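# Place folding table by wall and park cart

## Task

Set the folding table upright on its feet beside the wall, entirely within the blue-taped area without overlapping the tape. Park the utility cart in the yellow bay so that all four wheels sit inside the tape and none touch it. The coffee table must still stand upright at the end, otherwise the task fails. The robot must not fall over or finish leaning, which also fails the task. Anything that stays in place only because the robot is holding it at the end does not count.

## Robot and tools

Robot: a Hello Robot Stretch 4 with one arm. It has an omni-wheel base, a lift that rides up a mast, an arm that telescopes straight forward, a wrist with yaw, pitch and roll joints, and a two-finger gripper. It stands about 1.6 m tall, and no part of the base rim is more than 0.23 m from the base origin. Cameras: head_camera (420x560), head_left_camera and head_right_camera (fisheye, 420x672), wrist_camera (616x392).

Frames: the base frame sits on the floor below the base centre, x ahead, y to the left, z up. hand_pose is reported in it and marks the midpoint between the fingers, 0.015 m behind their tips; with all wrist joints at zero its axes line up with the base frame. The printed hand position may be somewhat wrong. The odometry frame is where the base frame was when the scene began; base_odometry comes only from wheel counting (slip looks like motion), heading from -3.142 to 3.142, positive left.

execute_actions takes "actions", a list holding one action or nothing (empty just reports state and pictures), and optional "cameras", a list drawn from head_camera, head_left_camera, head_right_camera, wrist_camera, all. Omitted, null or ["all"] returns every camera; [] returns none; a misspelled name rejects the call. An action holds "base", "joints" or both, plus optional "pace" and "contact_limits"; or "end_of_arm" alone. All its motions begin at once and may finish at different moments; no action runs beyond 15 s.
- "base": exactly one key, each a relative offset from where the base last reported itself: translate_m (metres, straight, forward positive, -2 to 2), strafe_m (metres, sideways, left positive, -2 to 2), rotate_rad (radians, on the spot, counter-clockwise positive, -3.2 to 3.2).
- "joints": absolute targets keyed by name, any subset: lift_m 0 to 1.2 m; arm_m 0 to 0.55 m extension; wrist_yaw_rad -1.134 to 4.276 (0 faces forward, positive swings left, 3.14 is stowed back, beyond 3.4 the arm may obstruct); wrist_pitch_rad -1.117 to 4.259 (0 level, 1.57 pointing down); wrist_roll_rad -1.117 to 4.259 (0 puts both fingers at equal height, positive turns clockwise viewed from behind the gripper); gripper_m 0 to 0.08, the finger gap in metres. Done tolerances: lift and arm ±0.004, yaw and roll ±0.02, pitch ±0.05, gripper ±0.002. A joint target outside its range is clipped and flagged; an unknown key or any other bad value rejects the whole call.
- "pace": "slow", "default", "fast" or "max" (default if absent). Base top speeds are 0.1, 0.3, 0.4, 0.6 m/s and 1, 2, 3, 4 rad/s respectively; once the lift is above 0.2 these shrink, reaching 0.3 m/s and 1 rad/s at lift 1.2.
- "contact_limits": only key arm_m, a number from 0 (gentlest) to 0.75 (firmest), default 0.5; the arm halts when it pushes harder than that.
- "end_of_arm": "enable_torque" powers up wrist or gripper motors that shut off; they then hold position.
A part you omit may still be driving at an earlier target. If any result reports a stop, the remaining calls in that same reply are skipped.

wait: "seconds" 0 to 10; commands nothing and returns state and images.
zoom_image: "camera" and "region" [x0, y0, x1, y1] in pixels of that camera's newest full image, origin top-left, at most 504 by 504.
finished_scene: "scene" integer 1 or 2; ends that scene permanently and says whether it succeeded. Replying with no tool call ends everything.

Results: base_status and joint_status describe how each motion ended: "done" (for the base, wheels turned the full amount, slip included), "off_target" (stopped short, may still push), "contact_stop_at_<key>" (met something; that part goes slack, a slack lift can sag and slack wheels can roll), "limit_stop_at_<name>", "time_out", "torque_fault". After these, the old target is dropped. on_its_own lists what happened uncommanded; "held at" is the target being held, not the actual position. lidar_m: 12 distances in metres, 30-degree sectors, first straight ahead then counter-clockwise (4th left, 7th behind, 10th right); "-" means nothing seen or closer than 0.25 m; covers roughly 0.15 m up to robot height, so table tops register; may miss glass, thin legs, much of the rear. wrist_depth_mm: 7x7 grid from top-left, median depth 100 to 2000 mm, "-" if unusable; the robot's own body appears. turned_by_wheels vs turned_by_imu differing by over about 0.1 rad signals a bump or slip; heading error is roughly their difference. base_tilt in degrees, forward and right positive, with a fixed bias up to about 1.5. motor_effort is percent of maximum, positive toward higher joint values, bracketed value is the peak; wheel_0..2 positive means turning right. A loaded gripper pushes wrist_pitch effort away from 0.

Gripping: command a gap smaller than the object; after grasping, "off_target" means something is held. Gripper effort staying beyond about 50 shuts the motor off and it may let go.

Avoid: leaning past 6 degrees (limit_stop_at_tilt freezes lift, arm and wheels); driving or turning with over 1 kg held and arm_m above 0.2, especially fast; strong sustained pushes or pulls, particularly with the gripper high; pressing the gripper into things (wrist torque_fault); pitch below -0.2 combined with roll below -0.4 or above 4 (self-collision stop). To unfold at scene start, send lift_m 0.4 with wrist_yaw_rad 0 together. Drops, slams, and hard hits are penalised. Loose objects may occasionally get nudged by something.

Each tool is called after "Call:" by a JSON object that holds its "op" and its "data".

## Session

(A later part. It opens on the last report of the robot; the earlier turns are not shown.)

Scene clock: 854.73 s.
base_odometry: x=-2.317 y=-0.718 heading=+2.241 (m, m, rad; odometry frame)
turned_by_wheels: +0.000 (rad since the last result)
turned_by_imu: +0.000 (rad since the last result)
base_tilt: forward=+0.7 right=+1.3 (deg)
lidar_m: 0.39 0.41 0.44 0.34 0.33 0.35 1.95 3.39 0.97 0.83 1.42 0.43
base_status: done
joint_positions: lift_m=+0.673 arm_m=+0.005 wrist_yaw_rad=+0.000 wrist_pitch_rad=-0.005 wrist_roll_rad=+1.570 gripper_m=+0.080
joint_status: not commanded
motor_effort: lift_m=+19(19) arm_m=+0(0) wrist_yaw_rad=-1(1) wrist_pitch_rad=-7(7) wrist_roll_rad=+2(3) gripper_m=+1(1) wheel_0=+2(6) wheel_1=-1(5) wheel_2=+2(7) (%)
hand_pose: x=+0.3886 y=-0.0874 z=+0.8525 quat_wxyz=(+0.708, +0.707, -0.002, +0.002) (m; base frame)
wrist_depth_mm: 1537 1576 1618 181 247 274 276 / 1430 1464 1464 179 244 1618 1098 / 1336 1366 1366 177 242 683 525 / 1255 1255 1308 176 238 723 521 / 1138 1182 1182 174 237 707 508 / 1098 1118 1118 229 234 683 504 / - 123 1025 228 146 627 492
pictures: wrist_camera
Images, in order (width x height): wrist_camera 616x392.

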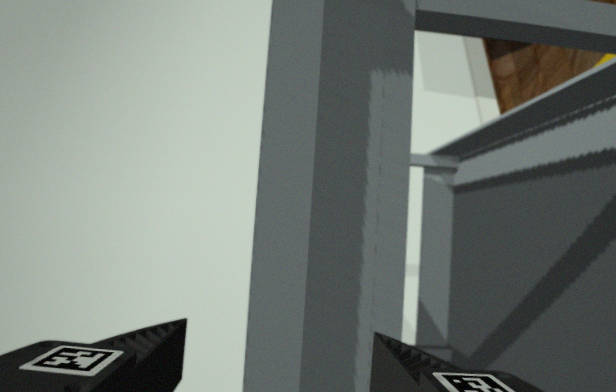

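Call:
{"op": "execute_actions", "data": {"actions": [{"base":{"translate_m":0.063}}], "cameras": []}}

Call:
{"op": "execute_actions", "data": {"actions": [{"joints":{"gripper_m":0.0}}], "cameras": []}}

Call:
{"op": "execute_actions", "data": {"actions": [{"base":{"translate_m":-0.08},"pace":"slow"}], "cameras": []}}

Call:
{"op": "execute_actions", "data": {"actions": [{"joints":{"gripper_m":0.08}}], "cameras": []}}

Call:
{"op": "execute_actions", "data": {"actions": [{"base":{"translate_m":-0.15}}], "cameras": []}}

Call:
{"op": "execute_actions", "data": {"actions": [{"base":{"strafe_m":-0.3}}], "cameras": []}}

Call:
{"op": "execute_actions", "data": {"actions": [{"base":{"translate_m":-0.3},"joints":{"lift_m":0.3}}]}}

Scene clock: 863.93 s.
base_odometry: x=-2.356 y=-0.669 heading=+2.241 (m, m, rad; odometry frame)
turned_by_wheels: +0.000 (rad since the last result)
turned_by_imu: -0.001 (rad since the last result)
base_tilt: forward=+0.7 right=+1.3 (deg)
lidar_m: 0.32 0.35 0.46 0.35 0.35 0.41 2.00 3.45 0.95 0.82 1.38 0.38
base_status: done
joint_positions: lift_m=+0.673 arm_m=+0.005 wrist_yaw_rad=+0.000 wrist_pitch_rad=-0.005 wrist_roll_rad=+1.570 gripper_m=+0.080
joint_status: not commanded
motor_effort: lift_m=+19(19) arm_m=+0(0) wrist_yaw_rad=+0(1) wrist_pitch_rad=-8(7) wrist_roll_rad=+2(2) gripper_m=+1(2) wheel_0=+1(6) wheel_1=+0(7) wheel_2=+0(8) (%)
hand_pose: x=+0.3886 y=-0.0874 z=+0.8525 quat_wxyz=(+0.708, +0.707, -0.002, +0.002) (m; base frame)
wrist_depth_mm: 1464 1499 1576 115 180 1255 1160 / 1397 1397 1397 114 179 1464 1078 / 1255 1281 1281 113 177 676 530 / 1160 1229 1205 112 175 676 517 / 1118 1118 1118 110 172 661 512 / 1042 1060 1060 109 170 654 504 / - 123 157 108 146 609 488
pictures: none
No camera images: the call's "cameras" was empty. Leave "cameras" out to get every camera's image.

Scene clock: 865.13 s.
base_odometry: x=-2.356 y=-0.669 heading=+2.241 (m, m, rad; odometry frame)
turned_by_wheels: +0.000 (rad since the last result)
turned_by_imu: +0.000 (rad since the last result)
base_tilt: forward=+0.7 right=+1.3 (deg)
lidar_m: 0.34 0.36 0.46 0.37 0.34 0.39 2.02 3.47 0.96 0.81 1.37 0.37
base_status: not commanded
joint_positions: lift_m=+0.673 arm_m=+0.005 wrist_yaw_rad=+0.000 wrist_pitch_rad=-0.009 wrist_roll_rad=+1.570 gripper_m=+0.024
joint_status: gripper_m off_target (ended at +0.024, target +0.000)
on_its_own: gripper_m is held at +0.019, not at your +0.000, by its contact guard: the fingers met something
motor_effort: lift_m=+19(20) arm_m=+0(0) wrist_yaw_rad=+0(0) wrist_pitch_rad=+3(10) wrist_roll_rad=-1(1) gripper_m=-42(45) wheel_0=+1(1) wheel_1=+0(0) wheel_2=+0(0) (%)
hand_pose: x=+0.3886 y=-0.0875 z=+0.8533 quat_wxyz=(+0.707, +0.707, -0.003, +0.003) (m; base frame)
wrist_depth_mm: 1464 1537 1576 115 180 1229 1205 / 1336 1397 1397 114 178 1430 1098 / 1255 1308 1281 113 175 627 525 / 1182 1205 1205 111 174 683 530 / 1118 1118 1098 110 172 683 512 / 1042 1060 1060 109 170 654 508 / 991 1008 107 107 168 654 496
pictures: none
No camera images: the call's "cameras" was empty. Leave "cameras" out to get every camera's image.

Scene clock: 867.20 s.
base_odometry: x=-2.307 y=-0.732 heading=+2.241 (m, m, rad; odometry frame)
turned_by_wheels: +0.000 (rad since the last result)
turned_by_imu: +0.000 (rad since the last result)
base_tilt: forward=+0.7 right=+1.4 (deg)
lidar_m: 0.32 0.35 0.42 0.30 0.32 0.35 1.93 3.37 1.01 0.81 1.44 0.38
base_status: done
joint_positions: lift_m=+0.673 arm_m=+0.005 wrist_yaw_rad=+0.002 wrist_pitch_rad=-0.008 wrist_roll_rad=+1.570 gripper_m=+0.024
joint_status: not commanded
on_its_own: gripper_m is held at +0.019, not at your +0.000, by its contact guard: the fingers met something
motor_effort: lift_m=+19(19) arm_m=+0(0) wrist_yaw_rad=-7(7) wrist_pitch_rad=+3(3) wrist_roll_rad=+0(1) gripper_m=-40(41) wheel_0=-4(7) wheel_1=-1(2) wheel_2=+2(7) (%)
hand_pose: x=+0.3888 y=-0.0869 z=+0.8532 quat_wxyz=(+0.707, +0.707, -0.002, +0.004) (m; base frame)
wrist_depth_mm: 1576 1618 1618 117 183 1308 1205 / 1430 1499 1464 116 180 1499 1138 / 1336 1397 1397 114 178 661 517 / 1281 1281 1308 112 175 683 525 / 1160 1205 1182 111 173 668 512 / 1078 1118 1138 110 170 661 508 / 1042 1060 108 108 168 640 496
pictures: none
No camera images: the call's "cameras" was empty. Leave "cameras" out to get every camera's image.

Scene clock: 868.43 s.
base_odometry: x=-2.307 y=-0.732 heading=+2.241 (m, m, rad; odometry frame)
turned_by_wheels: +0.000 (rad since the last result)
turned_by_imu: +0.000 (rad since the last result)
base_tilt: forward=+0.7 right=+1.3 (deg)
lidar_m: 0.33 0.34 0.40 0.33 0.32 0.37 1.94 3.37 0.99 0.83 1.43 0.39
base_status: not commanded
joint_positions: lift_m=+0.673 arm_m=+0.005 wrist_yaw_rad=+0.001 wrist_pitch_rad=-0.005 wrist_roll_rad=+1.570 gripper_m=+0.080
joint_status: all done
motor_effort: lift_m=+19(19) arm_m=+0(0) wrist_yaw_rad=-3(8) wrist_pitch_rad=-5(9) wrist_roll_rad=+2(3) gripper_m=+1(41) wheel_0=-3(4) wheel_1=-1(1) wheel_2=+1(2) (%)
hand_pose: x=+0.3887 y=-0.0873 z=+0.8525 quat_wxyz=(+0.708, +0.707, -0.002, +0.002) (m; base frame)
wrist_depth_mm: 1576 1618 1576 118 185 1281 1182 / 1430 1430 1537 117 181 1576 1138 / 1336 1397 1366 115 180 640 512 / 1229 1281 1281 113 177 676 521 / 1182 1182 1205 112 173 668 508 / 1138 1118 1138 110 171 654 496 / - 123 157 109 146 621 496
pictures: none
No camera images: the call's "cameras" was empty. Leave "cameras" out to get every camera's image.

Scene clock: 870.27 s.
base_odometry: x=-2.214 y=-0.849 heading=+2.241 (m, m, rad; odometry frame)
turned_by_wheels: +0.000 (rad since the last result)
turned_by_imu: +0.000 (rad since the last result)
base_tilt: forward=+0.7 right=+1.3 (deg)
lidar_m: 0.47 0.73 0.36 0.28 0.25 1.19 1.87 3.24 1.07 0.85 0.99 0.50
base_status: done
joint_positions: lift_m=+0.673 arm_m=+0.005 wrist_yaw_rad=+0.000 wrist_pitch_rad=-0.005 wrist_roll_rad=+1.570 gripper_m=+0.080
joint_status: not commanded
motor_effort: lift_m=+19(19) arm_m=+0(0) wrist_yaw_rad=-1(3) wrist_pitch_rad=-6(7) wrist_roll_rad=+2(2) gripper_m=+2(1) wheel_0=-3(9) wheel_1=+1(6) wheel_2=+0(9) (%)
hand_pose: x=+0.3886 y=-0.0874 z=+0.8525 quat_wxyz=(+0.708, +0.707, -0.002, +0.002) (m; base frame)
wrist_depth_mm: 1756 1756 1808 281 1430 1464 1205 / 1618 1618 1661 334 355 373 379 / 1464 1499 1537 329 1661 741 525 / 1430 1430 1430 324 946 715 517 / 1281 1308 1336 319 931 699 504 / 1229 1281 1308 315 904 691 504 / - 123 1182 310 146 627 492
pictures: none
No camera images: the call's "cameras" was empty. Leave "cameras" out to get every camera's image.

Scene clock: 872.60 s.
base_odometry: x=-1.978 y=-0.663 heading=+2.241 (m, m, rad; odometry frame)
turned_by_wheels: +0.000 (rad since the last result)
turned_by_imu: -0.001 (rad since the last result)
base_tilt: forward=+0.7 right=+1.3 (deg)
lidar_m: 0.49 0.51 0.71 0.54 0.53 1.51 2.37 3.14 0.71 0.55 0.56 1.35
base_status: done
joint_positions: lift_m=+0.673 arm_m=+0.005 wrist_yaw_rad=+0.000 wrist_pitch_rad=-0.005 wrist_roll_rad=+1.570 gripper_m=+0.080
joint_status: not commanded
motor_effort: lift_m=+20(20) arm_m=+0(0) wrist_yaw_rad=-2(2) wrist_pitch_rad=-5(9) wrist_roll_rad=+1(2) gripper_m=+2(1) wheel_0=-1(9) wheel_1=+2(11) wheel_2=+1(3) (%)
hand_pose: x=+0.3886 y=-0.0874 z=+0.8524 quat_wxyz=(+0.708, +0.707, -0.002, +0.002) (m; base frame)
wrist_depth_mm: 1863 1921 - - 1499 1138 1025 / 1756 1808 1808 1863 1863 1464 1160 / 1661 1661 1661 1708 1708 1397 1138 / 1499 1576 1576 1537 1661 1618 1160 / 1397 1397 1464 1499 1499 1464 1138 / 1308 1397 1366 683 1397 809 917 / - 123 1281 330 146 615 449
pictures: none
No camera images: the call's "cameras" was empty. Leave "cameras" out to get every camera's image.

Scene clock: 875.13 s.
base_odometry: x=-1.792 y=-0.898 heading=+2.241 (m, m, rad; odometry frame)
turned_by_wheels: +0.000 (rad since the last result)
turned_by_imu: +0.001 (rad since the last result)
base_tilt: forward=+0.7 right=+1.3 (deg)
lidar_m: 0.79 0.83 0.55 0.51 1.25 1.38 2.19 2.84 3.07 0.68 0.65 1.62
base_status: done
joint_positions: lift_m=+0.300 arm_m=+0.005 wrist_yaw_rad=+0.000 wrist_pitch_rad=-0.005 wrist_roll_rad=+1.570 gripper_m=+0.080
joint_status: all done
motor_effort: lift_m=+18(19) arm_m=+0(0) wrist_yaw_rad=-2(2) wrist_pitch_rad=-8(9) wrist_roll_rad=+2(2) gripper_m=+2(2) wheel_0=-1(7) wheel_1=-1(2) wheel_2=+0(10) (%)
hand_pose: x=+0.3886 y=-0.0874 z=+0.4796 quat_wxyz=(+0.708, +0.707, -0.002, +0.002) (m; base frame)
wrist_depth_mm: - - - - 1464 960 668 / - - - - 1537 946 661 / 1863 1983 - - 1756 917 661 / 1808 1863 1863 1921 1661 904 647 / 1661 1708 1756 1756 1430 891 640 / 574 654 621 1618 866 750 621 / - 123 1537 1537 146 640 609
pictures: head_camera, head_left_camera, head_right_camera, wrist_camera
Images, in order (width x height): head_camera 420x560, head_left_camera 420x672, head_right_camera 420x672, wrist_camera 616x392.

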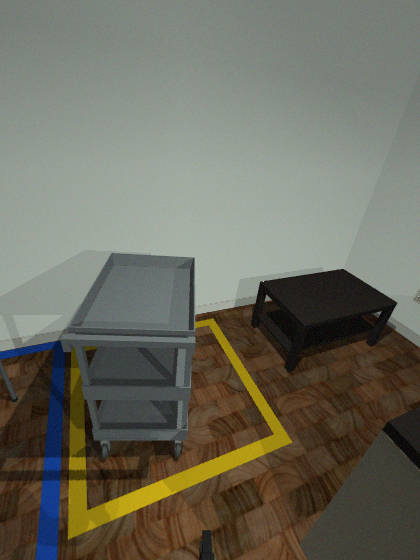

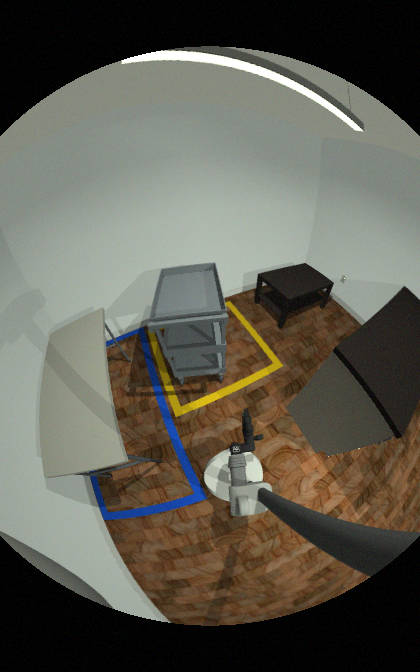

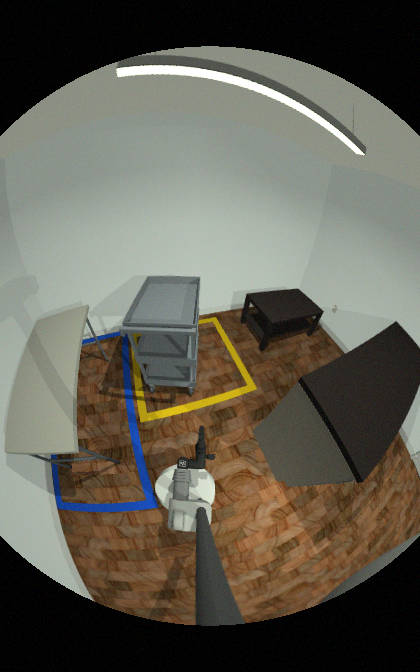

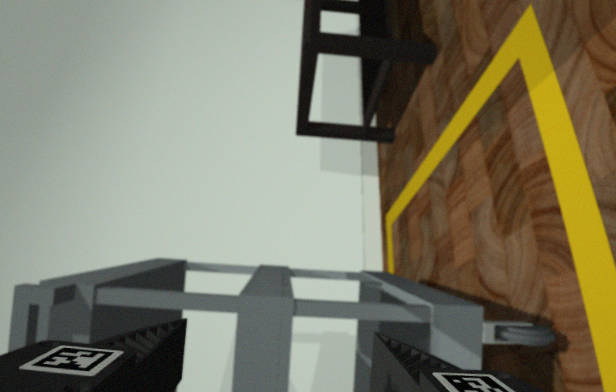

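Call:
{"op": "zoom_image", "data": {"camera": "head_camera", "region": [40,300,240,500]}}

Call:
{"op": "zoom_image", "data": {"camera": "head_left_camera", "region": [30,290,250,530]}}

Region (40, 300, 240, 500) of head_camera's 420x560 image, scaled by 2.520, with more detail than that image has.

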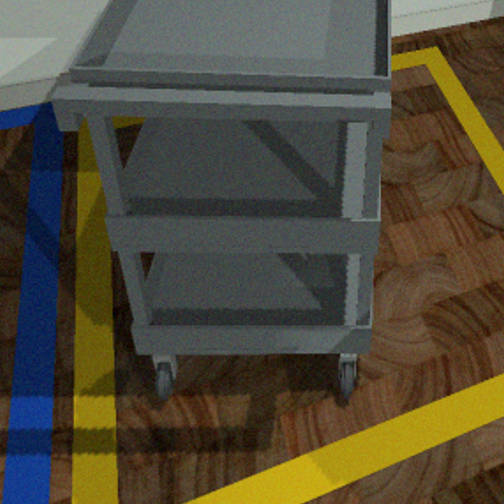

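Region (30, 290, 250, 530) of head_left_camera's 420x672 image, scaled by 2.100, with more detail than that image has; it fills the left 462 columns of this view, and the rest is white.

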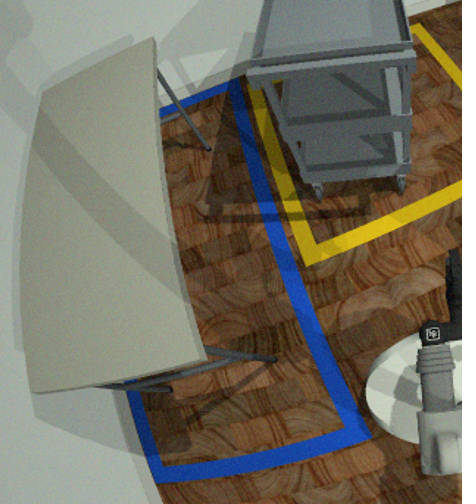

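Call:
{"op": "execute_actions", "data": {"actions": [{"joints":{"lift_m":0.08,"wrist_roll_rad":0,"wrist_yaw_rad":0.3,"wrist_pitch_rad":0.1}}], "cameras": ["wrist_camera"]}}

Scene clock: 889.80 s.
base_odometry: x=-1.792 y=-0.898 heading=+2.241 (m, m, rad; odometry frame)
turned_by_wheels: +0.000 (rad since the last result)
turned_by_imu: -0.001 (rad since the last result)
base_tilt: forward=+0.7 right=+1.3 (deg)
lidar_m: 0.80 0.82 0.54 0.53 1.25 1.37 2.14 2.86 3.11 0.67 0.66 1.61
base_status: not commanded
joint_positions: lift_m=+0.080 arm_m=+0.005 wrist_yaw_rad=+0.300 wrist_pitch_rad=+0.102 wrist_roll_rad=+0.001 gripper_m=+0.080
joint_status: all done
motor_effort: lift_m=+18(19) arm_m=+0(0) wrist_yaw_rad=+1(6) wrist_pitch_rad=-8(10) wrist_roll_rad=-1(5) gripper_m=+1(1) wheel_0=-1(1) wheel_1=-1(1) wheel_2=+0(0) (%)
hand_pose: x=+0.4039 y=-0.0211 z=+0.2368 quat_wxyz=(+0.988, -0.007, +0.051, +0.149) (m; base frame)
wrist_depth_mm: 1138 1576 1537 991 1118 1708 1808 / 1499 1499 661 634 1708 1661 1808 / 1537 1537 1576 1661 1708 1756 1808 / 1537 1618 1618 1661 1708 1756 1808 / 1336 699 654 621 1397 1756 1618 / 809 759 878 809 904 1025 1042 / - 123 603 609 146 691 715
pictures: wrist_camera
Images, in order (width x height): wrist_camera 616x392.

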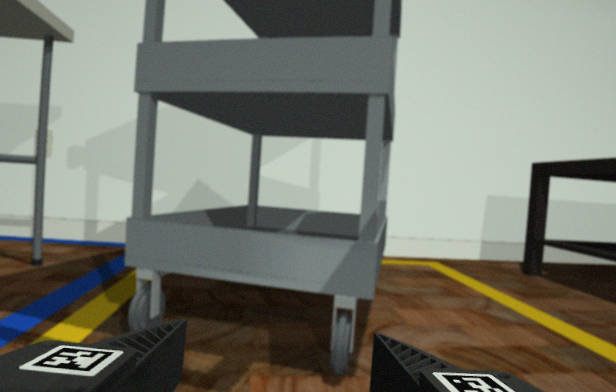

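Call:
{"op": "finished_scene", "data": {"scene": 2}}

The scene is finished: the task was done.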